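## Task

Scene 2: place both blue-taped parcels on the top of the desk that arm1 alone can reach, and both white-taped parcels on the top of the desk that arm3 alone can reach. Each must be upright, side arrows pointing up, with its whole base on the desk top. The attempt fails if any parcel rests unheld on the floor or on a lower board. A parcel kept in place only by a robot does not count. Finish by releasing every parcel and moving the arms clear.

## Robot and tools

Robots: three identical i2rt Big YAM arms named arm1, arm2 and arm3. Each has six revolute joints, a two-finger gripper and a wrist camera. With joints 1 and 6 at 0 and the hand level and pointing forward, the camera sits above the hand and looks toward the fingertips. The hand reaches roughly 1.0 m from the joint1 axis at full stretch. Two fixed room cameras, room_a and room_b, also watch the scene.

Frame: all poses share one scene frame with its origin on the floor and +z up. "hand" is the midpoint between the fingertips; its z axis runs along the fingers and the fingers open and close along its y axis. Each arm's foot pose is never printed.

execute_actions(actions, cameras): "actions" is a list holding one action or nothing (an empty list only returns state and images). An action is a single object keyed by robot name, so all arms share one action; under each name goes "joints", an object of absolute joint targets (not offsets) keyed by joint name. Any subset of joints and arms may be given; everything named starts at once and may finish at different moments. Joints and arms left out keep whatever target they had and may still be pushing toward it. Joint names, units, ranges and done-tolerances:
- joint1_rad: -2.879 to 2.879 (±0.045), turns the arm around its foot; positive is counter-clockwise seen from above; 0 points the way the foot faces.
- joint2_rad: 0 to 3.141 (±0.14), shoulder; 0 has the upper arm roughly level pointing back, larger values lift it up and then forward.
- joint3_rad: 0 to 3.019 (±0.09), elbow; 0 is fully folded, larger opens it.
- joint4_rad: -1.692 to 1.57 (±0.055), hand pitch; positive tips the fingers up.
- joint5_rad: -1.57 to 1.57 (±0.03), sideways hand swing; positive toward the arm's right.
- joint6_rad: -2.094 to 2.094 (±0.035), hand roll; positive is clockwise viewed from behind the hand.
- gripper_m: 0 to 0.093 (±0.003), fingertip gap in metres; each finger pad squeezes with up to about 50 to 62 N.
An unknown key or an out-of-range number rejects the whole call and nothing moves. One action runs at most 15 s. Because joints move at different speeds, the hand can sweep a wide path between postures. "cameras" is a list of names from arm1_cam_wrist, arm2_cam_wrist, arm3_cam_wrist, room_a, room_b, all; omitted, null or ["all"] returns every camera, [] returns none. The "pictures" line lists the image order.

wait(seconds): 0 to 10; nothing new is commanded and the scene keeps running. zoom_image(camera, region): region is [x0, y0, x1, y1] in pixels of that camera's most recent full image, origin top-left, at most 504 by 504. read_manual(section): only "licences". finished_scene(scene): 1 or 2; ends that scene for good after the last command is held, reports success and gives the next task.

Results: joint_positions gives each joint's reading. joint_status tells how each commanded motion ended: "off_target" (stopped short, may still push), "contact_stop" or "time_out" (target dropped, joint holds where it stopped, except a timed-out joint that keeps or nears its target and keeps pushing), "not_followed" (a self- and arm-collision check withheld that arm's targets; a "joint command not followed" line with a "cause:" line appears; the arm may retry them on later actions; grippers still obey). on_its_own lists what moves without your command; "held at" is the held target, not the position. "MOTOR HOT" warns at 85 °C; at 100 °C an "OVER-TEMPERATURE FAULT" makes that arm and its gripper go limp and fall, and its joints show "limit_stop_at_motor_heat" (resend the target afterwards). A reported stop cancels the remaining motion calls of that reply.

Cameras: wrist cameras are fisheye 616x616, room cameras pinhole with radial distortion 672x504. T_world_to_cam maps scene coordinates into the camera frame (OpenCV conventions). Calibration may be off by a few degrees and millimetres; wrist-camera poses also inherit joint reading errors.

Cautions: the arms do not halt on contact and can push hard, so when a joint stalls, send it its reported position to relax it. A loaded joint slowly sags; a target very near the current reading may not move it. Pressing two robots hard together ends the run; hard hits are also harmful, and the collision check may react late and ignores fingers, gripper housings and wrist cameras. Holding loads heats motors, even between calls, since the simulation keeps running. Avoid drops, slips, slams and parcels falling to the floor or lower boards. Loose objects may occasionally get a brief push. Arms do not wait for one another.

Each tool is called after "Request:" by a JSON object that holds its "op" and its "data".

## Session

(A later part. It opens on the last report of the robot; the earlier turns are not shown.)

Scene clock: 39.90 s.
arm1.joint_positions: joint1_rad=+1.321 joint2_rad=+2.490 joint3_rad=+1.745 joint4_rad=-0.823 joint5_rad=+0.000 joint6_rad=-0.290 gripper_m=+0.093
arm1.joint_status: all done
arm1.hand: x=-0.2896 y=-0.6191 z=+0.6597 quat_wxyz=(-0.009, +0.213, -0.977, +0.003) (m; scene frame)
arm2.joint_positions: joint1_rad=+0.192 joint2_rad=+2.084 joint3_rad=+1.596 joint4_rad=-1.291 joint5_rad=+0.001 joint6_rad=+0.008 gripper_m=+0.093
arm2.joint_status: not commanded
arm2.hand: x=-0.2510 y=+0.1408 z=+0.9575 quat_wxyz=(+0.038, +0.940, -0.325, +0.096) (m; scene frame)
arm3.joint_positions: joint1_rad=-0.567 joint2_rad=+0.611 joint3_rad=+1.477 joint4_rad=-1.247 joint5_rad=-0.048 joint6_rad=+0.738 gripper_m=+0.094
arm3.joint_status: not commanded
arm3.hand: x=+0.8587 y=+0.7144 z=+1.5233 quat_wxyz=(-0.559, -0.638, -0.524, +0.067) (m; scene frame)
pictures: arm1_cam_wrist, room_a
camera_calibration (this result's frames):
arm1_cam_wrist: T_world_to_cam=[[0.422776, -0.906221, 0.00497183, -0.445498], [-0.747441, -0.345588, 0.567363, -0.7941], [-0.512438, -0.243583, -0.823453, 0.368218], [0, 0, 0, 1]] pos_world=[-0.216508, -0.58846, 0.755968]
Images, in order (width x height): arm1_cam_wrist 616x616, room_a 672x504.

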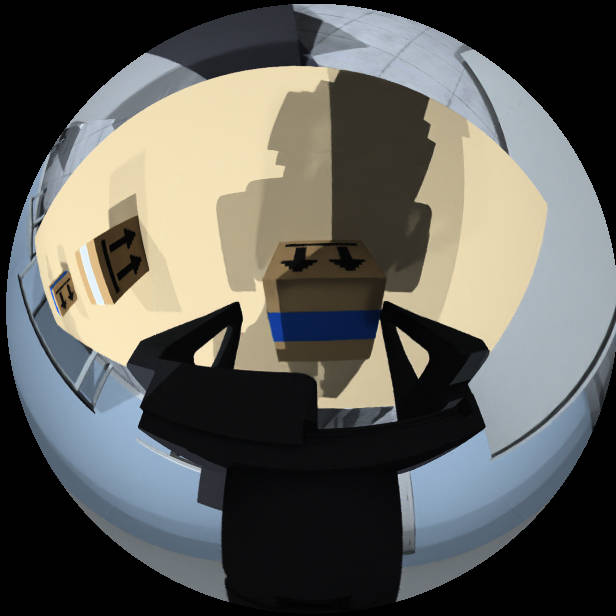

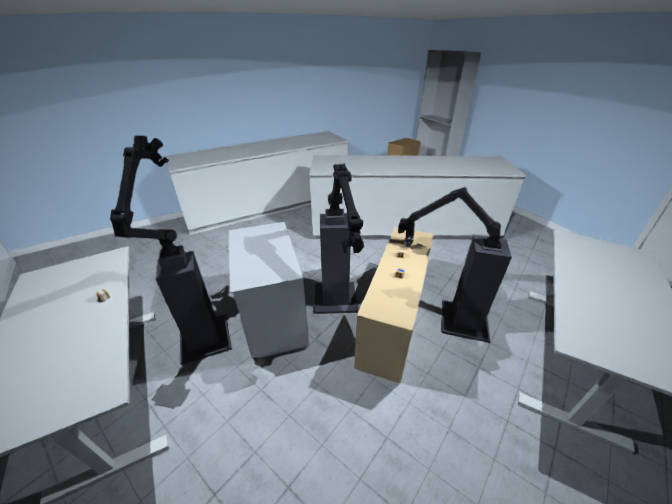

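Request:
{"op": "execute_actions", "data": {"actions": [{"arm1":{"joints":{"joint2_rad":2.52,"joint4_rad":-0.77}},"arm2":{"joints":{"joint3_rad":2.02,"joint2_rad":2.4,"joint4_rad":-1.36}}}], "cameras": []}}

Request:
{"op": "execute_actions", "data": {"actions": [{"arm1":{"joints":{"gripper_m":0.035}}}], "cameras": []}}

Request:
{"op": "execute_actions", "data": {"actions": [{"arm1":{"joints":{"joint2_rad":1.6,"joint4_rad":-1.1}}}], "cameras": []}}

Request:
{"op": "execute_actions", "data": {"actions": [{"arm1":{"joints":{"joint1_rad":-2.15,"joint3_rad":1.8,"joint4_rad":-1.01,"joint6_rad":0}},"arm2":{"joints":{"joint1_rad":1.31}}}], "cameras": []}}

Request:
{"op": "execute_actions", "data": {"actions": [{"arm1":{"joints":{"joint2_rad":2.27}},"arm2":{"joints":{"joint2_rad":2.71}}}], "cameras": ["arm1_cam_wrist","arm2_cam_wrist"]}}

Scene clock: 42.67 s.
arm1.joint_positions: joint1_rad=+1.321 joint2_rad=+2.490 joint3_rad=+1.745 joint4_rad=-0.784 joint5_rad=+0.000 joint6_rad=-0.291 gripper_m=+0.093
arm1.joint_status: all done
arm1.hand: x=-0.2801 y=-0.6177 z=+0.6601 quat_wxyz=(-0.028, +0.213, -0.977, +0.004) (m; scene frame)
arm2.joint_positions: joint1_rad=+0.192 joint2_rad=+2.406 joint3_rad=+1.984 joint4_rad=-1.354 joint5_rad=+0.001 joint6_rad=+0.008 gripper_m=+0.093
arm2.joint_status: all done
arm2.hand: x=-0.3249 y=+0.1972 z=+0.8873 quat_wxyz=(+0.037, +0.940, -0.325, +0.095) (m; scene frame)
arm3.joint_positions: joint1_rad=-0.567 joint2_rad=+0.611 joint3_rad=+1.477 joint4_rad=-1.247 joint5_rad=-0.048 joint6_rad=+0.738 gripper_m=+0.094
arm3.joint_status: not commanded
arm3.hand: x=+0.8587 y=+0.7144 z=+1.5233 quat_wxyz=(-0.559, -0.638, -0.524, +0.067) (m; scene frame)
pictures: none
No camera images: the call's "cameras" was empty. Leave "cameras" out to get every camera's image.

Scene clock: 43.30 s.
arm1.joint_positions: joint1_rad=+1.321 joint2_rad=+2.490 joint3_rad=+1.745 joint4_rad=-0.784 joint5_rad=+0.000 joint6_rad=-0.291 gripper_m=+0.053
arm1.joint_status: gripper_m off_target (ended at +0.053, target +0.035)
arm1.hand: x=-0.2801 y=-0.6177 z=+0.6601 quat_wxyz=(-0.028, +0.213, -0.977, +0.004) (m; scene frame)
arm2.joint_positions: joint1_rad=+0.192 joint2_rad=+2.406 joint3_rad=+1.984 joint4_rad=-1.354 joint5_rad=+0.001 joint6_rad=+0.008 gripper_m=+0.093
arm2.joint_status: not commanded
arm2.hand: x=-0.3249 y=+0.1972 z=+0.8873 quat_wxyz=(+0.037, +0.940, -0.325, +0.095) (m; scene frame)
arm3.joint_positions: joint1_rad=-0.567 joint2_rad=+0.611 joint3_rad=+1.477 joint4_rad=-1.247 joint5_rad=-0.048 joint6_rad=+0.738 gripper_m=+0.094
arm3.joint_status: not commanded
arm3.hand: x=+0.8587 y=+0.7144 z=+1.5233 quat_wxyz=(-0.559, -0.638, -0.524, +0.067) (m; scene frame)
pictures: none
No camera images: the call's "cameras" was empty. Leave "cameras" out to get every camera's image.

Scene clock: 45.03 s.
arm1.joint_positions: joint1_rad=+1.321 joint2_rad=+1.595 joint3_rad=+1.762 joint4_rad=-1.090 joint5_rad=+0.000 joint6_rad=-0.291 gripper_m=+0.053
arm1.joint_status: all done
arm1.hand: x=-0.3204 y=-0.6212 z=+1.2336 quat_wxyz=(-0.326, +0.202, -0.923, +0.027) (m; scene frame)
arm2.joint_positions: joint1_rad=+0.192 joint2_rad=+2.406 joint3_rad=+1.984 joint4_rad=-1.354 joint5_rad=+0.001 joint6_rad=+0.008 gripper_m=+0.093
arm2.joint_status: not commanded
arm2.hand: x=-0.3249 y=+0.1972 z=+0.8873 quat_wxyz=(+0.037, +0.940, -0.325, +0.095) (m; scene frame)
arm3.joint_positions: joint1_rad=-0.567 joint2_rad=+0.611 joint3_rad=+1.477 joint4_rad=-1.247 joint5_rad=-0.048 joint6_rad=+0.738 gripper_m=+0.094
arm3.joint_status: not commanded
arm3.hand: x=+0.8587 y=+0.7144 z=+1.5233 quat_wxyz=(-0.559, -0.638, -0.524, +0.067) (m; scene frame)
pictures: none
No camera images: the call's "cameras" was empty. Leave "cameras" out to get every camera's image.

Scene clock: 48.00 s.
arm1.joint_positions: joint1_rad=-2.156 joint2_rad=+1.606 joint3_rad=+1.762 joint4_rad=-1.024 joint5_rad=+0.002 joint6_rad=-0.008 gripper_m=+0.053
arm1.joint_status: all done
arm1.hand: x=-1.5652 y=-0.5802 z=+1.2156 quat_wxyz=(+0.036, -0.937, +0.089, +0.335) (m; scene frame)
arm2.joint_positions: joint1_rad=+1.308 joint2_rad=+2.406 joint3_rad=+1.998 joint4_rad=-1.354 joint5_rad=-0.002 joint6_rad=+0.004 gripper_m=+0.093
arm2.joint_status: all done
arm2.hand: x=-0.3998 y=-0.4868 z=+0.8973 quat_wxyz=(-0.018, +0.971, +0.223, +0.088) (m; scene frame)
arm3.joint_positions: joint1_rad=-0.567 joint2_rad=+0.611 joint3_rad=+1.477 joint4_rad=-1.247 joint5_rad=-0.048 joint6_rad=+0.738 gripper_m=+0.094
arm3.joint_status: not commanded
arm3.hand: x=+0.8587 y=+0.7144 z=+1.5233 quat_wxyz=(-0.559, -0.638, -0.524, +0.067) (m; scene frame)
pictures: none
No camera images: the call's "cameras" was empty. Leave "cameras" out to get every camera's image.

Scene clock: 49.43 s.
arm1.joint_positions: joint1_rad=-2.156 joint2_rad=+2.292 joint3_rad=+1.772 joint4_rad=-1.018 joint5_rad=+0.002 joint6_rad=-0.007 gripper_m=+0.053
arm1.joint_status: all done
arm1.hand: x=-1.5802 y=-0.5763 z=+0.7710 quat_wxyz=(+0.003, -0.995, +0.095, +0.008) (m; scene frame)
arm2.joint_positions: joint1_rad=+1.308 joint2_rad=+2.716 joint3_rad=+2.000 joint4_rad=-1.354 joint5_rad=-0.002 joint6_rad=+0.004 gripper_m=+0.093
arm2.joint_status: all done
arm2.hand: x=-0.3234 y=-0.4499 z=+0.7134 quat_wxyz=(-0.053, +0.946, +0.218, +0.236) (m; scene frame)
arm3.joint_positions: joint1_rad=-0.567 joint2_rad=+0.611 joint3_rad=+1.477 joint4_rad=-1.247 joint5_rad=-0.048 joint6_rad=+0.738 gripper_m=+0.094
arm3.joint_status: not commanded
arm3.hand: x=+0.8587 y=+0.7144 z=+1.5233 quat_wxyz=(-0.559, -0.638, -0.524, +0.067) (m; scene frame)
pictures: arm1_cam_wrist, arm2_cam_wrist
camera_calibration (this result's frames):
arm1_cam_wrist: T_world_to_cam=[[0.181031, 0.983477, -0.000606048, 0.849705], [0.809331, -0.148626, 0.568237, 0.76574], [0.558758, -0.103359, -0.822865, 1.58193], [0, 0, 0, 1]] pos_world=[-1.65747, -0.55835, 0.867104]
arm2_cam_wrist: T_world_to_cam=[[-0.437112, 0.899364, 0.00874422, 0.258052], [0.398765, 0.185076, 0.898183, -0.421173], [0.806176, 0.396094, -0.439534, 0.876944], [0, 0, 0, 1]] pos_world=[-0.426224, -0.501486, 0.761481]
Images, in order (width x height): arm1_cam_wrist 616x616, arm2_cam_wrist 616x616.

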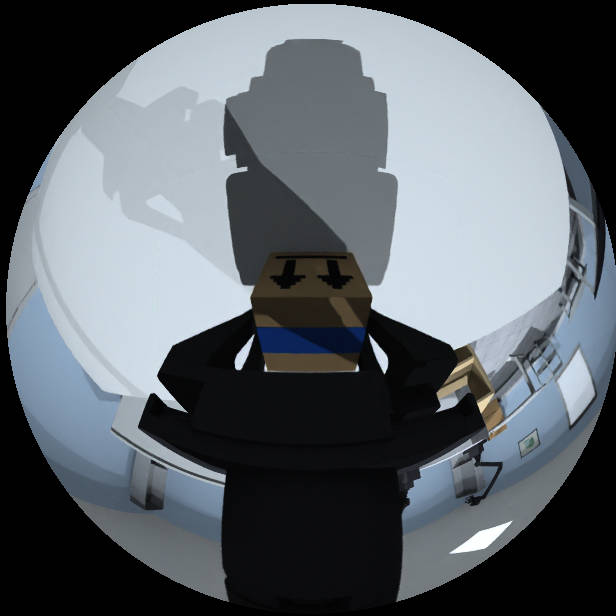

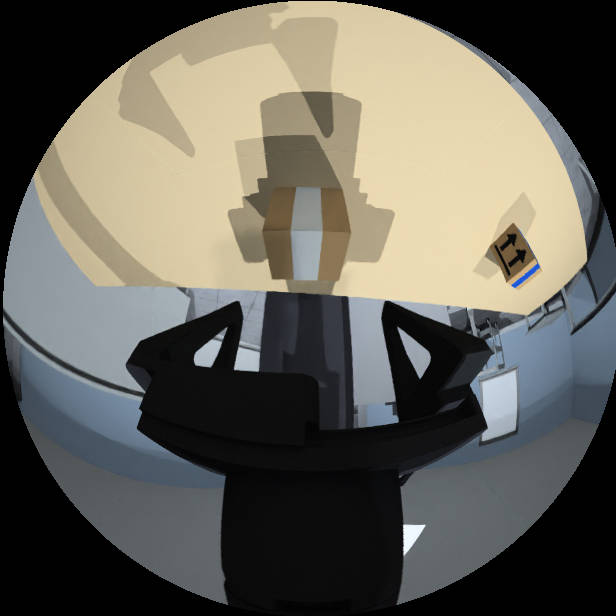

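Request:
{"op": "execute_actions", "data": {"actions": [{"arm1":{"joints":{"gripper_m":0.093}},"arm2":{"joints":{"joint2_rad":2.875,"joint3_rad":2.155,"joint4_rad":-1.315}}}], "cameras": ["arm2_cam_wrist"]}}

Scene clock: 51.97 s.
arm1.joint_positions: joint1_rad=-2.156 joint2_rad=+2.292 joint3_rad=+1.772 joint4_rad=-1.018 joint5_rad=+0.002 joint6_rad=-0.007 gripper_m=+0.093
arm1.joint_status: all done
arm1.hand: x=-1.5802 y=-0.5763 z=+0.7710 quat_wxyz=(+0.003, -0.995, +0.095, +0.008) (m; scene frame)
arm2.joint_positions: joint1_rad=+1.308 joint2_rad=+2.870 joint3_rad=+2.131 joint4_rad=-1.320 joint5_rad=-0.002 joint6_rad=+0.004 gripper_m=+0.093
arm2.joint_status: all done
arm2.hand: x=-0.3298 y=-0.4533 z=+0.6472 quat_wxyz=(-0.051, +0.947, +0.218, +0.231) (m; scene frame)
arm3.joint_positions: joint1_rad=-0.567 joint2_rad=+0.611 joint3_rad=+1.477 joint4_rad=-1.247 joint5_rad=-0.048 joint6_rad=+0.738 gripper_m=+0.094
arm3.joint_status: not commanded
arm3.hand: x=+0.8587 y=+0.7144 z=+1.5233 quat_wxyz=(-0.559, -0.638, -0.524, +0.067) (m; scene frame)
pictures: arm2_cam_wrist
camera_calibration (this result's frames):
arm2_cam_wrist: T_world_to_cam=[[-0.436996, 0.899421, 0.00869796, 0.258952], [0.407665, 0.189431, 0.893266, -0.350402], [0.801775, 0.3939, -0.449444, 0.85833], [0, 0, 0, 1]] pos_world=[-0.43218, -0.504626, 0.69652]
Images, in order (width x height): arm2_cam_wrist 616x616.

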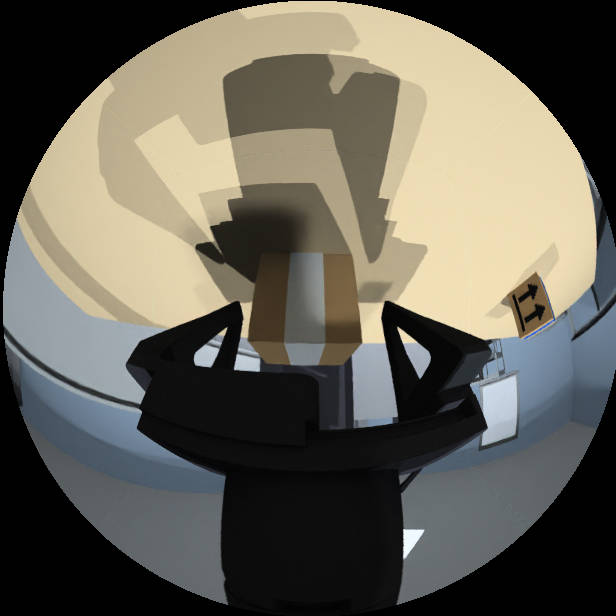

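Request:
{"op": "execute_actions", "data": {"actions": [{"arm1":{"joints":{"joint2_rad":1.9,"joint4_rad":-1.3}},"arm2":{"joints":{"gripper_m":0.035}}}], "cameras": []}}

Request:
{"op": "execute_actions", "data": {"actions": [{"arm1":{"joints":{"joint1_rad":0.2,"joint2_rad":1.2,"joint3_rad":1.23}},"arm2":{"joints":{"joint2_rad":1.6}}}], "cameras": []}}

Request:
{"op": "execute_actions", "data": {"actions": [{"arm1":{"joints":{"joint1_rad":1.2,"joint4_rad":0.51,"joint5_rad":0.59,"joint6_rad":0.41}},"arm2":{"joints":{"joint1_rad":-1.18,"joint3_rad":0.89,"joint4_rad":0.93}}}], "cameras": []}}

Request:
{"op": "execute_actions", "data": {"actions": [{"arm1":{"joints":{"joint1_rad":2.09,"joint2_rad":2.33}},"arm2":{"joints":{"joint2_rad":2.25}}}]}}

Scene clock: 56.13 s.
arm1.joint_positions: joint1_rad=-2.156 joint2_rad=+1.883 joint3_rad=+1.790 joint4_rad=-1.287 joint5_rad=+0.002 joint6_rad=-0.007 gripper_m=+0.093
arm1.joint_status: all done
arm1.hand: x=-1.5525 y=-0.5824 z=+1.0299 quat_wxyz=(+0.011, -0.992, +0.095, +0.086) (m; scene frame)
arm2.joint_positions: joint1_rad=+1.308 joint2_rad=+2.870 joint3_rad=+2.131 joint4_rad=-1.320 joint5_rad=-0.002 joint6_rad=+0.004 gripper_m=+0.054
arm2.joint_status: gripper_m off_target (ended at +0.054, target +0.035)
arm2.hand: x=-0.3299 y=-0.4531 z=+0.6472 quat_wxyz=(-0.052, +0.947, +0.218, +0.231) (m; scene frame)
arm3.joint_positions: joint1_rad=-0.567 joint2_rad=+0.611 joint3_rad=+1.477 joint4_rad=-1.247 joint5_rad=-0.048 joint6_rad=+0.738 gripper_m=+0.094
arm3.joint_status: not commanded
arm3.hand: x=+0.8587 y=+0.7144 z=+1.5233 quat_wxyz=(-0.559, -0.638, -0.524, +0.067) (m; scene frame)
pictures: none
No camera images: the call's "cameras" was empty. Leave "cameras" out to get every camera's image.

Scene clock: 58.30 s.
arm1.joint_positions: joint1_rad=+0.203 joint2_rad=+1.197 joint3_rad=+1.234 joint4_rad=-1.288 joint5_rad=-0.001 joint6_rad=-0.007 gripper_m=+0.093
arm1.joint_status: all done
arm1.hand: x=-0.7113 y=-1.0438 z=+1.1407 quat_wxyz=(-0.148, -0.462, -0.871, +0.072) (m; scene frame)
arm2.joint_positions: joint1_rad=+1.308 joint2_rad=+1.607 joint3_rad=+2.150 joint4_rad=-1.311 joint5_rad=-0.002 joint6_rad=+0.004 gripper_m=+0.054
arm2.joint_status: all done
arm2.hand: x=-0.3548 y=-0.4626 z=+1.4882 quat_wxyz=(+0.092, +0.895, +0.206, -0.385) (m; scene frame)
arm3.joint_positions: joint1_rad=-0.567 joint2_rad=+0.611 joint3_rad=+1.477 joint4_rad=-1.247 joint5_rad=-0.048 joint6_rad=+0.738 gripper_m=+0.094
arm3.joint_status: not commanded
arm3.hand: x=+0.8587 y=+0.7144 z=+1.5233 quat_wxyz=(-0.559, -0.638, -0.524, +0.067) (m; scene frame)
pictures: none
No camera images: the call's "cameras" was empty. Leave "cameras" out to get every camera's image.

Scene clock: 60.63 s.
arm1.joint_positions: joint1_rad=+1.204 joint2_rad=+1.197 joint3_rad=+1.230 joint4_rad=+0.490 joint5_rad=+0.588 joint6_rad=+0.400 gripper_m=+0.093
arm1.joint_status: all done
arm1.hand: x=-0.4243 y=-0.7911 z=+1.4858 quat_wxyz=(-0.845, -0.336, -0.416, -0.034) (m; scene frame)
arm2.joint_positions: joint1_rad=-1.183 joint2_rad=+1.615 joint3_rad=+0.893 joint4_rad=+0.910 joint5_rad=+0.001 joint6_rad=+0.004 gripper_m=+0.054
arm2.joint_status: all done
arm2.hand: x=+0.4732 y=+0.3707 z=+1.2411 quat_wxyz=(-0.651, +0.335, -0.548, -0.405) (m; scene frame)
arm3.joint_positions: joint1_rad=-0.567 joint2_rad=+0.611 joint3_rad=+1.477 joint4_rad=-1.247 joint5_rad=-0.048 joint6_rad=+0.738 gripper_m=+0.094
arm3.joint_status: not commanded
arm3.hand: x=+0.8587 y=+0.7144 z=+1.5233 quat_wxyz=(-0.559, -0.638, -0.524, +0.067) (m; scene frame)
pictures: none
No camera images: the call's "cameras" was empty. Leave "cameras" out to get every camera's image.

Scene clock: 62.43 s.
arm1.joint_positions: joint1_rad=+2.084 joint2_rad=+2.322 joint3_rad=+1.220 joint4_rad=+0.503 joint5_rad=+0.589 joint6_rad=+0.402 gripper_m=+0.093
arm1.joint_status: all done
arm1.hand: x=-0.4320 y=-0.2325 z=+0.7530 quat_wxyz=(-0.518, +0.079, -0.849, -0.065) (m; scene frame)
arm2.joint_positions: joint1_rad=-1.183 joint2_rad=+2.263 joint3_rad=+0.881 joint4_rad=+0.923 joint5_rad=+0.001 joint6_rad=+0.004 gripper_m=+0.054
arm2.joint_status: all done
arm2.hand: x=+0.4577 y=+0.3435 z=+0.8368 quat_wxyz=(-0.444, +0.445, -0.727, -0.277) (m; scene frame)
arm3.joint_positions: joint1_rad=-0.567 joint2_rad=+0.611 joint3_rad=+1.477 joint4_rad=-1.247 joint5_rad=-0.048 joint6_rad=+0.738 gripper_m=+0.094
arm3.joint_status: not commanded
arm3.hand: x=+0.8587 y=+0.7144 z=+1.5233 quat_wxyz=(-0.559, -0.638, -0.524, +0.067) (m; scene frame)
pictures: arm1_cam_wrist, arm2_cam_wrist, arm3_cam_wrist, room_a, room_b
camera_calibration (this result's frames):
arm1_cam_wrist: T_world_to_cam=[[0.209247, -0.977564, -0.0241868, -0.122304], [-0.870222, -0.174875, -0.460578, -0.0591768], [0.446015, 0.117422, -0.88729, 1.01232], [0, 0, 0, 1]] pos_world=[-0.477415, -0.248777, 0.868008]
arm2_cam_wrist: T_world_to_cam=[[0.887667, -0.460432, -0.00710732, -0.241156], [-0.412627, -0.788461, -0.456145, 0.848762], [0.20442, 0.407837, -0.889877, 0.635519], [0, 0, 0, 1]] pos_world=[0.434375, 0.298992, 0.950979]
arm3_cam_wrist: T_world_to_cam=[[-0.743543, -0.181992, -0.643446, 1.75275], [0.054857, 0.942407, -0.32994, -0.215174], [0.666434, -0.280622, -0.690736, 0.802062], [0, 0, 0, 1]] pos_world=[0.780529, 0.746844, 1.61082]
Images, in order (width x height): arm1_cam_wrist 616x616, arm2_cam_wrist 616x616, arm3_cam_wrist 616x616, room_a 672x504, room_b 672x504.

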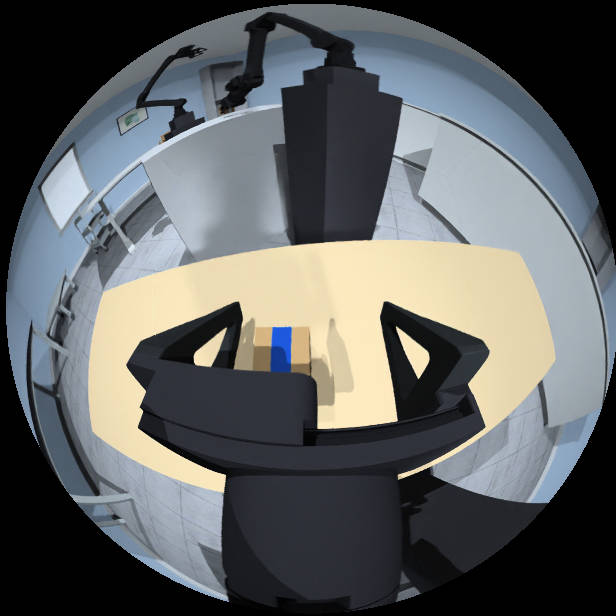

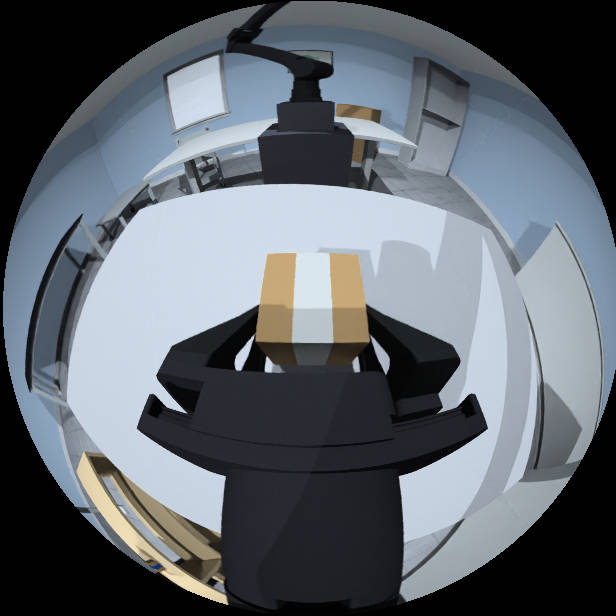

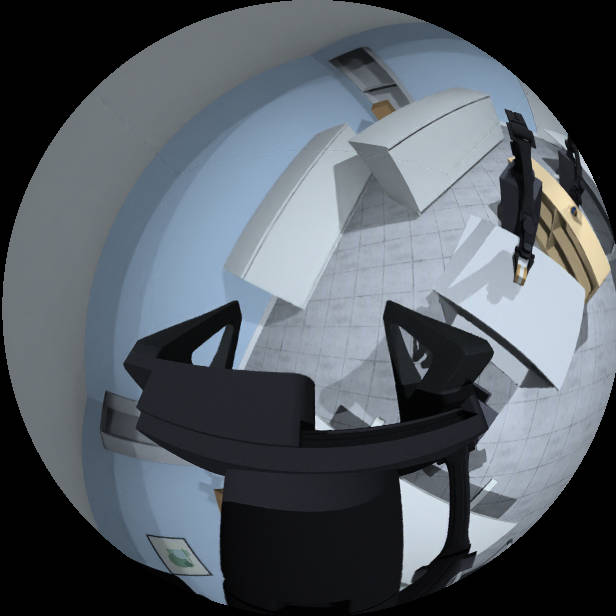

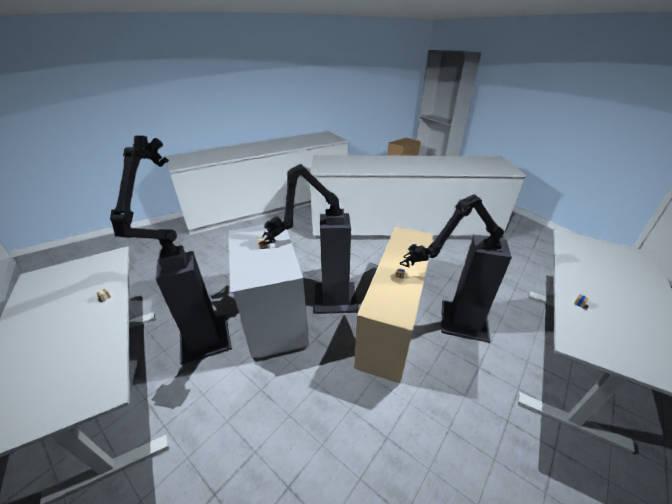

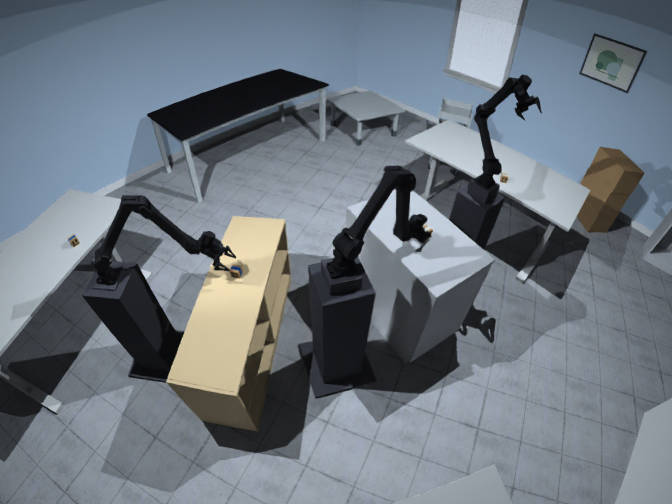

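Request:
{"op": "execute_actions", "data": {"actions": [{"arm1":{"joints":{"joint1_rad":2.118,"joint2_rad":2.445,"joint3_rad":1.36,"joint4_rad":0.46,"joint5_rad":0.615}},"arm2":{"joints":{"joint2_rad":2.345,"joint4_rad":0.995}}}], "cameras": ["arm1_cam_wrist","room_a"]}}

Request:
{"op": "zoom_image", "data": {"camera": "room_a", "region": [230, 210, 310, 270]}}

Scene clock: 64.47 s.
arm1.joint_positions: joint1_rad=+2.119 joint2_rad=+2.428 joint3_rad=+1.332 joint4_rad=+0.471 joint5_rad=+0.614 joint6_rad=+0.402 gripper_m=+0.093
arm1.joint_status: all done
arm1.hand: x=-0.4334 y=-0.2019 z=+0.7174 quat_wxyz=(-0.515, +0.092, -0.850, -0.057) (m; scene frame)
arm2.joint_positions: joint1_rad=-1.183 joint2_rad=+2.323 joint3_rad=+0.881 joint4_rad=+0.987 joint5_rad=+0.000 joint6_rad=+0.001 gripper_m=+0.054
arm2.joint_status: all done
arm2.hand: x=+0.4540 y=+0.3364 z=+0.8161 quat_wxyz=(-0.446, +0.446, -0.725, -0.277) (m; scene frame)
arm3.joint_positions: joint1_rad=-0.567 joint2_rad=+0.611 joint3_rad=+1.477 joint4_rad=-1.247 joint5_rad=-0.048 joint6_rad=+0.738 gripper_m=+0.094
arm3.joint_status: not commanded
arm3.hand: x=+0.8587 y=+0.7144 z=+1.5233 quat_wxyz=(-0.559, -0.638, -0.524, +0.067) (m; scene frame)
pictures: arm1_cam_wrist, room_a
camera_calibration (this result's frames):
arm1_cam_wrist: T_world_to_cam=[[0.222124, -0.975014, 0.00307786, -0.10643], [-0.869381, -0.199487, -0.452086, -0.082103], [0.441404, 0.0977434, -0.891969, 0.975081], [0, 0, 0, 1]] pos_world=[-0.478143, -0.215457, 0.832953]
Images, in order (width x height): arm1_cam_wrist 616x616, room_a 672x504.

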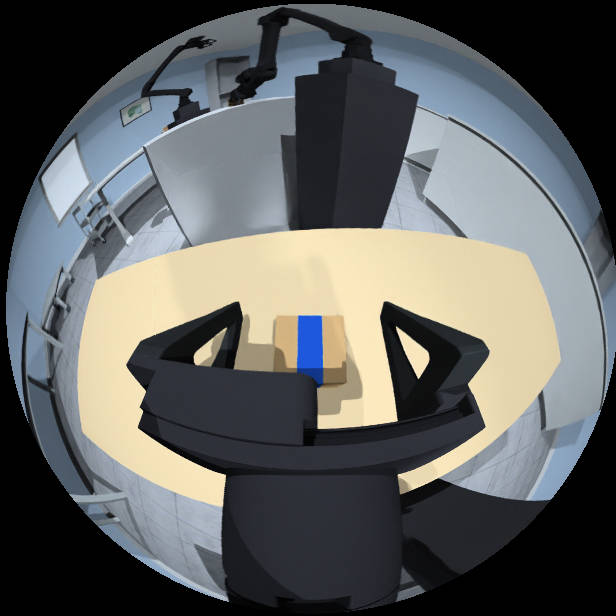

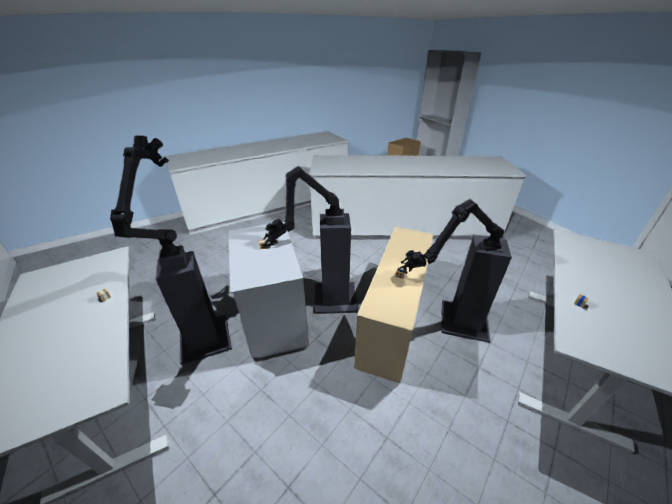

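Region (230, 210, 310, 270) of room_a's 672x504 image, scaled by 6.300, with more detail than that image has; it fills the top 378 rows of this view, and the rest is white.

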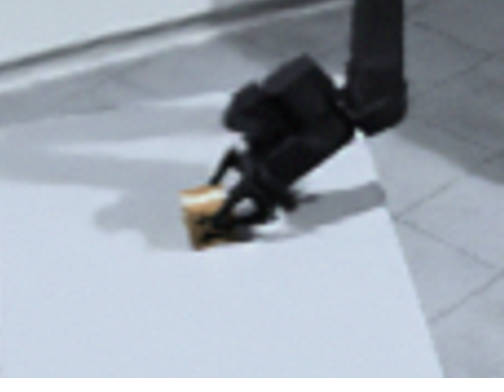

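Request:
{"op": "execute_actions", "data": {"actions": [{"arm1":{"joints":{"joint2_rad":2.575,"joint3_rad":1.415,"joint4_rad":0.57}},"arm2":{"joints":{"gripper_m":0.093,"joint2_rad":2.325}}}], "cameras": ["arm1_cam_wrist"]}}

Scene clock: 66.23 s.
arm1.joint_positions: joint1_rad=+2.119 joint2_rad=+2.568 joint3_rad=+1.402 joint4_rad=+0.550 joint5_rad=+0.614 joint6_rad=+0.402 gripper_m=+0.093
arm1.joint_status: all done
arm1.hand: x=-0.4319 y=-0.2013 z=+0.6592 quat_wxyz=(-0.517, +0.090, -0.849, -0.059) (m; scene frame)
arm2.joint_positions: joint1_rad=-1.183 joint2_rad=+2.323 joint3_rad=+0.881 joint4_rad=+0.987 joint5_rad=+0.000 joint6_rad=+0.001 gripper_m=+0.093
arm2.joint_status: all done
arm2.hand: x=+0.4540 y=+0.3364 z=+0.8161 quat_wxyz=(-0.446, +0.446, -0.725, -0.277) (m; scene frame)
arm3.joint_positions: joint1_rad=-0.567 joint2_rad=+0.611 joint3_rad=+1.477 joint4_rad=-1.247 joint5_rad=-0.048 joint6_rad=+0.738 gripper_m=+0.094
arm3.joint_status: not commanded
arm3.hand: x=+0.8587 y=+0.7144 z=+1.5233 quat_wxyz=(-0.559, -0.638, -0.524, +0.067) (m; scene frame)
pictures: arm1_cam_wrist
camera_calibration (this result's frames):
arm1_cam_wrist: T_world_to_cam=[[0.222236, -0.97499, -0.0021504, -0.102539], [-0.867195, -0.196657, -0.457491, -0.101928], [0.445627, 0.103536, -0.889211, 0.923691], [0, 0, 0, 1]] pos_world=[-0.477225, -0.215655, 0.774505]
Images, in order (width x height): arm1_cam_wrist 616x616.

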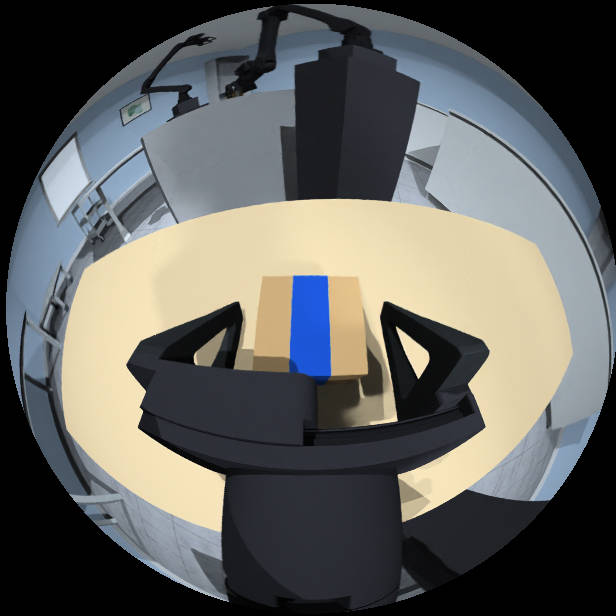

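Request:
{"op": "execute_actions", "data": {"actions": [{"arm1":{"joints":{"gripper_m":0.035}},"arm2":{"joints":{"joint2_rad":1.9,"joint3_rad":0.62}},"arm3":{"joints":{"joint3_rad":0.9,"joint4_rad":0.6,"joint5_rad":0,"joint6_rad":0}}}], "cameras": []}}

Request:
{"op": "execute_actions", "data": {"actions": [{"arm1":{"joints":{"joint2_rad":1.3,"joint4_rad":-0.4}},"arm2":{"joints":{"joint1_rad":-0.3,"joint2_rad":0.9,"joint4_rad":0}},"arm3":{"joints":{"joint1_rad":-1.0,"joint2_rad":1.2}}}], "cameras": []}}

Request:
{"op": "execute_actions", "data": {"actions": [{"arm1":{"joints":{"joint1_rad":-1.8,"joint2_rad":1.8,"joint3_rad":2.11,"joint4_rad":-1.64,"joint5_rad":0,"joint6_rad":0}},"arm3":{"joints":{"joint1_rad":-1.54,"joint2_rad":1.98}}}], "cameras": ["arm3_cam_wrist","room_a"]}}

Scene clock: 70.10 s.
arm1.joint_positions: joint1_rad=+2.119 joint2_rad=+2.568 joint3_rad=+1.402 joint4_rad=+0.550 joint5_rad=+0.614 joint6_rad=+0.402 gripper_m=+0.053
arm1.joint_status: gripper_m off_target (ended at +0.053, target +0.035)
arm1.hand: x=-0.4318 y=-0.2013 z=+0.6593 quat_wxyz=(-0.517, +0.090, -0.849, -0.059) (m; scene frame)
arm2.joint_positions: joint1_rad=-1.183 joint2_rad=+1.887 joint3_rad=+0.626 joint4_rad=+0.987 joint5_rad=+0.000 joint6_rad=+0.001 gripper_m=+0.093
arm2.joint_status: all done
arm2.hand: x=+0.4363 y=+0.2996 z=+0.9820 quat_wxyz=(-0.509, +0.419, -0.682, -0.317) (m; scene frame)
arm3.joint_positions: joint1_rad=-0.567 joint2_rad=+0.613 joint3_rad=+0.901 joint4_rad=+0.587 joint5_rad=-0.003 joint6_rad=+0.009 gripper_m=+0.094
arm3.joint_status: all done
arm3.hand: x=+0.8753 y=+0.6683 z=+1.6220 quat_wxyz=(-0.816, -0.173, -0.290, +0.469) (m; scene frame)
pictures: none
No camera images: the call's "cameras" was empty. Leave "cameras" out to get every camera's image.

Scene clock: 71.77 s.
arm1.joint_positions: joint1_rad=+2.119 joint2_rad=+1.291 joint3_rad=+1.400 joint4_rad=-0.389 joint5_rad=+0.615 joint6_rad=+0.402 gripper_m=+0.053
arm1.joint_status: all done
arm1.hand: x=-0.5231 y=-0.3081 z=+1.3503 quat_wxyz=(-0.607, +0.027, -0.777, -0.165) (m; scene frame)
arm2.joint_positions: joint1_rad=-0.306 joint2_rad=+0.899 joint3_rad=+0.622 joint4_rad=+0.010 joint5_rad=-0.001 joint6_rad=+0.001 gripper_m=+0.093
arm2.joint_status: all done
arm2.hand: x=+0.0108 y=+0.2102 z=+1.2469 quat_wxyz=(-0.327, +0.664, -0.439, -0.509) (m; scene frame)
arm3.joint_positions: joint1_rad=-1.000 joint2_rad=+1.207 joint3_rad=+0.901 joint4_rad=+0.597 joint5_rad=-0.002 joint6_rad=+0.008 gripper_m=+0.094
arm3.joint_status: all done
arm3.hand: x=+0.7863 y=+0.3585 z=+1.3849 quat_wxyz=(-0.595, -0.407, -0.434, +0.540) (m; scene frame)
pictures: none
No camera images: the call's "cameras" was empty. Leave "cameras" out to get every camera's image.

Scene clock: 75.00 s.
arm1.joint_positions: joint1_rad=-1.803 joint2_rad=+1.822 joint3_rad=+2.064 joint4_rad=-1.627 joint5_rad=+0.002 joint6_rad=+0.009 gripper_m=+0.053
arm1.joint_status: all done
arm1.hand: x=-1.5285 y=-0.7983 z=+1.1678 quat_wxyz=(-0.008, -0.994, -0.073, +0.084) (m; scene frame)
arm2.joint_positions: joint1_rad=-0.306 joint2_rad=+0.899 joint3_rad=+0.622 joint4_rad=+0.010 joint5_rad=-0.001 joint6_rad=+0.001 gripper_m=+0.093
arm2.joint_status: not commanded
arm2.hand: x=+0.0108 y=+0.2102 z=+1.2469 quat_wxyz=(-0.327, +0.664, -0.439, -0.509) (m; scene frame)
arm3.joint_positions: joint1_rad=-1.550 joint2_rad=+1.981 joint3_rad=+0.901 joint4_rad=+0.597 joint5_rad=+0.000 joint6_rad=+0.007 gripper_m=+0.094
arm3.joint_status: all done
arm3.hand: x=+0.4592 y=+0.3415 z=+0.9179 quat_wxyz=(-0.275, -0.732, -0.443, +0.438) (m; scene frame)
pictures: arm3_cam_wrist, room_a
camera_calibration (this result's frames):
arm3_cam_wrist: T_world_to_cam=[[-0.893149, 0.449513, -0.014922, 0.27442], [0.409791, 0.799655, -0.438889, -0.0558406], [-0.185354, -0.398108, -0.898417, 1.1674], [0, 0, 0, 1]] pos_world=[0.484363, 0.386048, 1.0284]
Images, in order (width x height): arm3_cam_wrist 616x616, room_a 672x504.

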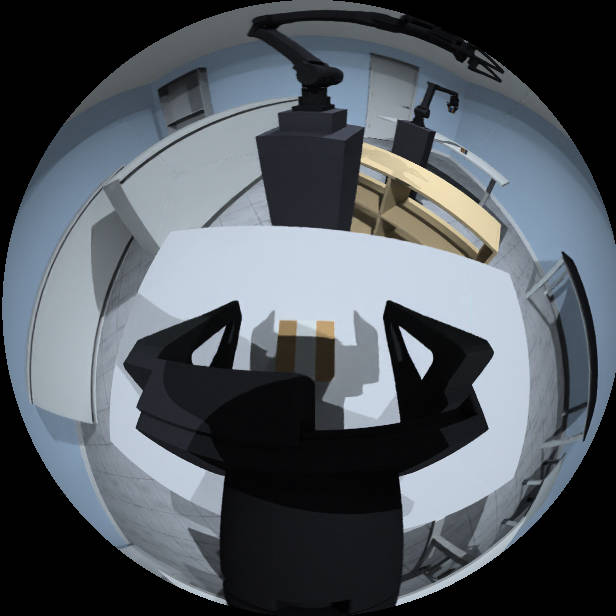

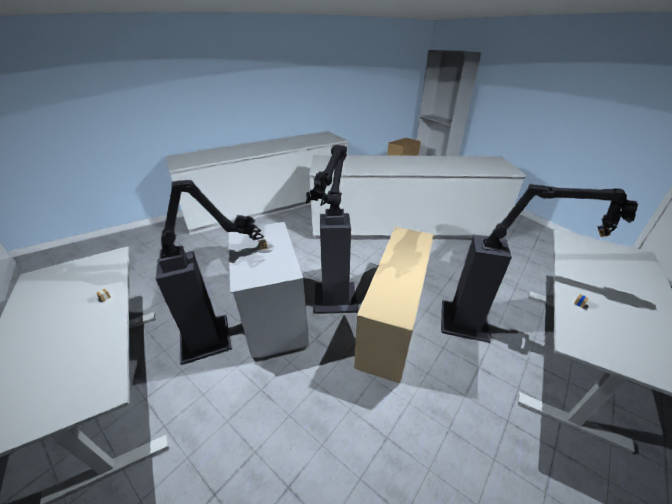

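Request:
{"op": "execute_actions", "data": {"actions": [{"arm1":{"joints":{"joint2_rad":2.46}},"arm3":{"joints":{"joint1_rad":-1.533,"joint2_rad":2.22,"joint3_rad":0.95,"joint4_rad":0.81}}}], "cameras": ["arm1_cam_wrist","arm3_cam_wrist","room_a"]}}

Request:
{"op": "zoom_image", "data": {"camera": "room_a", "region": [540, 240, 640, 320]}}

Scene clock: 77.40 s.
arm1.joint_positions: joint1_rad=-1.803 joint2_rad=+2.477 joint3_rad=+2.076 joint4_rad=-1.629 joint5_rad=+0.002 joint6_rad=+0.009 gripper_m=+0.053
arm1.joint_status: all done
arm1.hand: x=-1.5282 y=-0.7998 z=+0.7792 quat_wxyz=(+0.018, -0.969, -0.072, -0.235) (m; scene frame)
arm2.joint_positions: joint1_rad=-0.306 joint2_rad=+0.899 joint3_rad=+0.622 joint4_rad=+0.010 joint5_rad=-0.001 joint6_rad=+0.001 gripper_m=+0.093
arm2.joint_status: not commanded
arm2.hand: x=+0.0108 y=+0.2102 z=+1.2469 quat_wxyz=(-0.327, +0.664, -0.439, -0.509) (m; scene frame)
arm3.joint_positions: joint1_rad=-1.544 joint2_rad=+2.229 joint3_rad=+0.933 joint4_rad=+0.794 joint5_rad=+0.000 joint6_rad=+0.007 gripper_m=+0.094
arm3.joint_status: all done
arm3.hand: x=+0.4664 y=+0.3458 z=+0.8204 quat_wxyz=(-0.272, -0.735, -0.448, +0.430) (m; scene frame)
pictures: arm1_cam_wrist, arm3_cam_wrist, room_a
camera_calibration (this result's frames):
arm1_cam_wrist: T_world_to_cam=[[-0.152691, 0.988257, -0.00580399, 0.557924], [0.45129, 0.074949, 0.889224, 0.0673557], [0.879217, 0.133157, -0.457435, 1.93074], [0, 0, 0, 1]] pos_world=[-1.64275, -0.813512, 0.826533]
arm3_cam_wrist: T_world_to_cam=[[-0.895654, 0.444498, -0.0149903, 0.280424], [0.408937, 0.809813, -0.420682, -0.123063], [-0.174853, -0.382916, -0.907084, 1.07981], [0, 0, 0, 1]] pos_world=[0.490297, 0.388488, 0.931915]
Images, in order (width x height): arm1_cam_wrist 616x616, arm3_cam_wrist 616x616, room_a 672x504.

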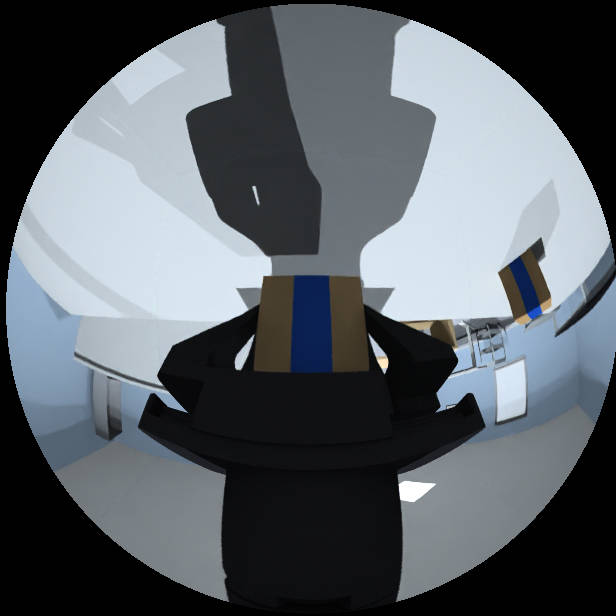

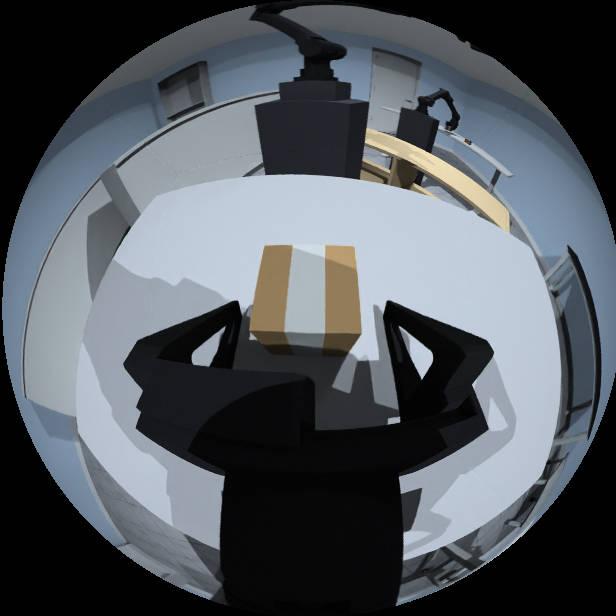

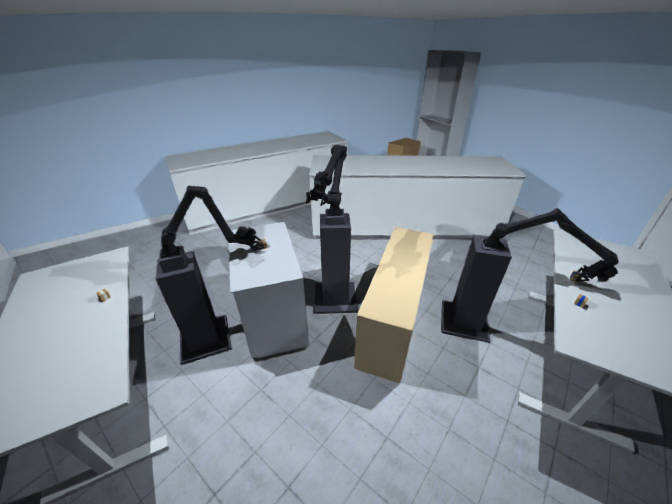

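Region (540, 240, 640, 320) of room_a's 672x504 image, scaled by 5.040, with more detail than that image has; it fills the top 403 rows of this view, and the rest is white.

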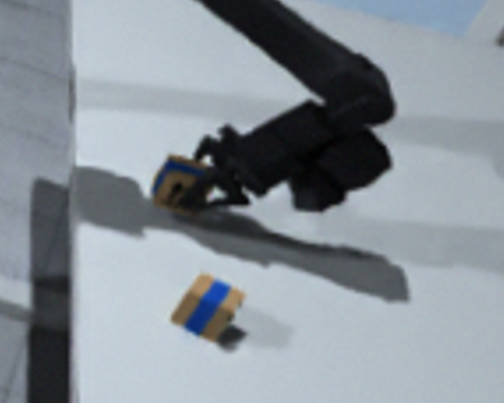

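Request:
{"op": "execute_actions", "data": {"actions": [{"arm1":{"joints":{"joint2_rad":2.535,"joint4_rad":-1.58}},"arm3":{"joints":{"gripper_m":0.035}}}], "cameras": ["arm1_cam_wrist"]}}

Request:
{"op": "execute_actions", "data": {"actions": [{"arm1":{"joints":{"gripper_m":0.093,"joint2_rad":2.52}},"arm3":{"joints":{"joint2_rad":1.6}}}], "cameras": []}}

Request:
{"op": "execute_actions", "data": {"actions": [{"arm1":{"joints":{"joint2_rad":1.5}},"arm3":{"joints":{"joint1_rad":1.95,"joint3_rad":1.87,"joint4_rad":-1.45}}}], "cameras": []}}

Request:
{"op": "execute_actions", "data": {"actions": [{"arm3":{"joints":{"joint2_rad":2.47}}}], "cameras": ["arm3_cam_wrist","room_a"]}}

Request:
{"op": "zoom_image", "data": {"camera": "room_a", "region": [30, 270, 130, 350]}}

Request:
{"op": "zoom_image", "data": {"camera": "room_a", "region": [545, 260, 615, 320]}}

Scene clock: 80.30 s.
arm1.joint_positions: joint1_rad=-1.803 joint2_rad=+2.516 joint3_rad=+2.076 joint4_rad=-1.591 joint5_rad=+0.002 joint6_rad=+0.009 gripper_m=+0.053
arm1.joint_status: all done
arm1.hand: x=-1.5281 y=-0.7999 z=+0.7519 quat_wxyz=(+0.018, -0.969, -0.072, -0.236) (m; scene frame)
arm2.joint_positions: joint1_rad=-0.306 joint2_rad=+0.899 joint3_rad=+0.622 joint4_rad=+0.010 joint5_rad=-0.001 joint6_rad=+0.001 gripper_m=+0.093
arm2.joint_status: not commanded
arm2.hand: x=+0.0108 y=+0.2102 z=+1.2469 quat_wxyz=(-0.327, +0.664, -0.439, -0.509) (m; scene frame)
arm3.joint_positions: joint1_rad=-1.544 joint2_rad=+2.229 joint3_rad=+0.933 joint4_rad=+0.794 joint5_rad=+0.000 joint6_rad=+0.007 gripper_m=+0.053
arm3.joint_status: gripper_m off_target (ended at +0.053, target +0.035)
arm3.hand: x=+0.4664 y=+0.3458 z=+0.8204 quat_wxyz=(-0.272, -0.735, -0.448, +0.430) (m; scene frame)
pictures: arm1_cam_wrist
camera_calibration (this result's frames):
arm1_cam_wrist: T_world_to_cam=[[-0.152688, 0.988257, -0.00580099, 0.557877], [0.449949, 0.0747418, 0.889921, 0.0888423], [0.879905, 0.13327, -0.456077, 1.91829], [0, 0, 0, 1]] pos_world=[-1.64271, -0.813617, 0.799063]
Images, in order (width x height): arm1_cam_wrist 616x616.

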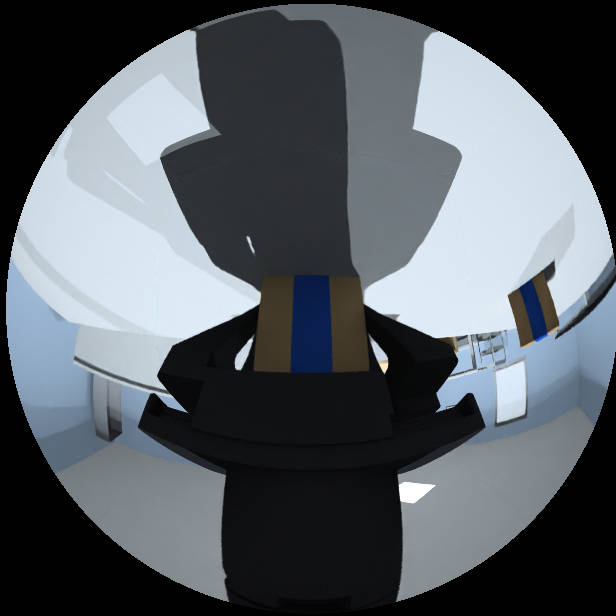

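Scene clock: 81.77 s.
arm1.joint_positions: joint1_rad=-1.803 joint2_rad=+2.516 joint3_rad=+2.076 joint4_rad=-1.591 joint5_rad=+0.002 joint6_rad=+0.009 gripper_m=+0.093
arm1.joint_status: all done
arm1.hand: x=-1.5281 y=-0.7999 z=+0.7519 quat_wxyz=(+0.018, -0.969, -0.072, -0.236) (m; scene frame)
arm2.joint_positions: joint1_rad=-0.306 joint2_rad=+0.899 joint3_rad=+0.622 joint4_rad=+0.010 joint5_rad=-0.001 joint6_rad=+0.001 gripper_m=+0.093
arm2.joint_status: not commanded
arm2.hand: x=+0.0108 y=+0.2102 z=+1.2469 quat_wxyz=(-0.327, +0.664, -0.439, -0.509) (m; scene frame)
arm3.joint_positions: joint1_rad=-1.544 joint2_rad=+1.592 joint3_rad=+0.933 joint4_rad=+0.805 joint5_rad=+0.000 joint6_rad=+0.007 gripper_m=+0.053
arm3.joint_status: all done
arm3.hand: x=+0.4553 y=+0.3318 z=+1.2269 quat_wxyz=(-0.402, -0.560, -0.339, +0.640) (m; scene frame)
pictures: none
No camera images: the call's "cameras" was empty. Leave "cameras" out to get every camera's image.

Scene clock: 84.53 s.
arm1.joint_positions: joint1_rad=-1.803 joint2_rad=+1.498 joint3_rad=+2.105 joint4_rad=-1.582 joint5_rad=+0.002 joint6_rad=+0.009 gripper_m=+0.093
arm1.joint_status: all done
arm1.hand: x=-1.4486 y=-0.7849 z=+1.3666 quat_wxyz=(-0.024, -0.956, -0.069, +0.284) (m; scene frame)
arm2.joint_positions: joint1_rad=-0.306 joint2_rad=+0.899 joint3_rad=+0.622 joint4_rad=+0.010 joint5_rad=-0.001 joint6_rad=+0.001 gripper_m=+0.093
arm2.joint_status: not commanded
arm2.hand: x=+0.0108 y=+0.2102 z=+1.2469 quat_wxyz=(-0.327, +0.664, -0.439, -0.509) (m; scene frame)
arm3.joint_positions: joint1_rad=+1.957 joint2_rad=+1.616 joint3_rad=+1.801 joint4_rad=-1.443 joint5_rad=-0.001 joint6_rad=+0.007 gripper_m=+0.053
arm3.joint_status: all done
arm3.hand: x=+0.8010 y=+1.4619 z=+1.2599 quat_wxyz=(-0.118, +0.660, -0.735, -0.101) (m; scene frame)
pictures: none
No camera images: the call's "cameras" was empty. Leave "cameras" out to get every camera's image.

Scene clock: 86.20 s.
arm1.joint_positions: joint1_rad=-1.803 joint2_rad=+1.498 joint3_rad=+2.105 joint4_rad=-1.582 joint5_rad=+0.002 joint6_rad=+0.009 gripper_m=+0.093
arm1.joint_status: not commanded
arm1.hand: x=-1.4486 y=-0.7849 z=+1.3666 quat_wxyz=(-0.024, -0.956, -0.069, +0.284) (m; scene frame)
arm2.joint_positions: joint1_rad=-0.306 joint2_rad=+0.899 joint3_rad=+0.622 joint4_rad=+0.010 joint5_rad=-0.001 joint6_rad=+0.001 gripper_m=+0.093
arm2.joint_status: not commanded
arm2.hand: x=+0.0108 y=+0.2102 z=+1.2469 quat_wxyz=(-0.327, +0.664, -0.439, -0.509) (m; scene frame)
arm3.joint_positions: joint1_rad=+1.957 joint2_rad=+2.476 joint3_rad=+1.855 joint4_rad=-1.444 joint5_rad=-0.001 joint6_rad=+0.007 gripper_m=+0.053
arm3.joint_status: all done
arm3.hand: x=+0.8049 y=+1.4580 z=+0.7900 quat_wxyz=(+0.179, +0.646, -0.723, +0.168) (m; scene frame)
pictures: arm3_cam_wrist, room_a
camera_calibration (this result's frames):
arm3_cam_wrist: T_world_to_cam=[[0.993991, -0.109351, 0.00499407, -0.640452], [-0.0511642, -0.423777, 0.90432, -0.0527945], [-0.0967723, -0.899142, -0.426825, 1.84777], [0, 0, 0, 1]] pos_world=[0.812715, 1.569, 0.839617]
Images, in order (width x height): arm3_cam_wrist 616x616, room_a 672x504.

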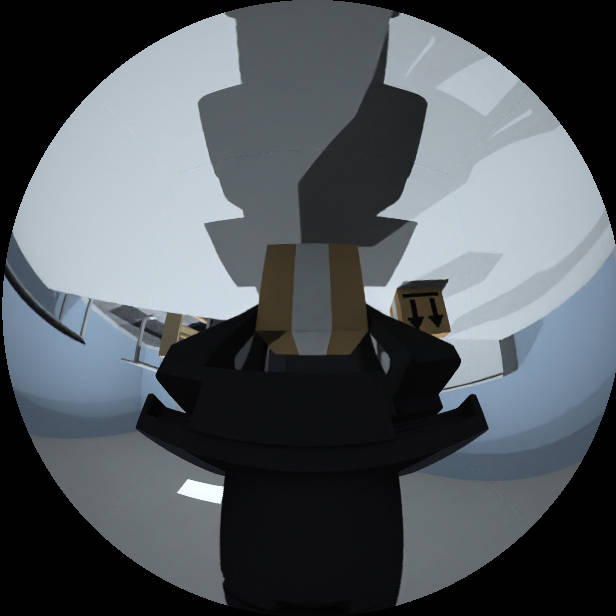

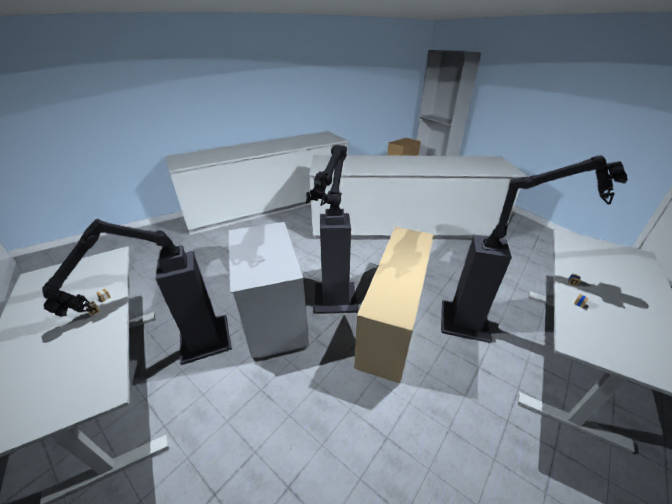

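Region (30, 270, 130, 350) of room_a's 672x504 image, scaled by 5.040, with more detail than that image has; it fills the top 403 rows of this view, and the rest is white.

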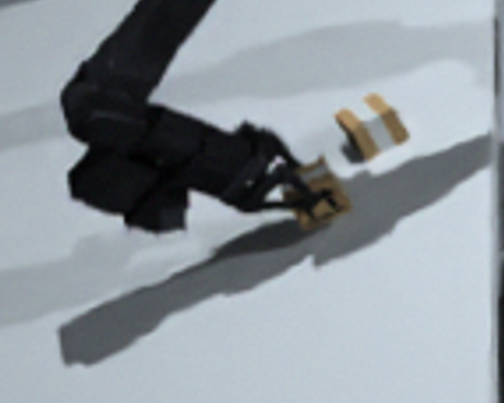

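Region (545, 260, 615, 320) of room_a's 672x504 image, scaled by 7.200, with more detail than that image has; it fills the top 432 rows of this view, and the rest is white.

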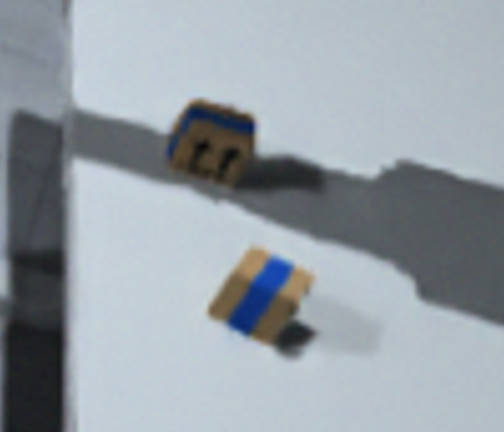

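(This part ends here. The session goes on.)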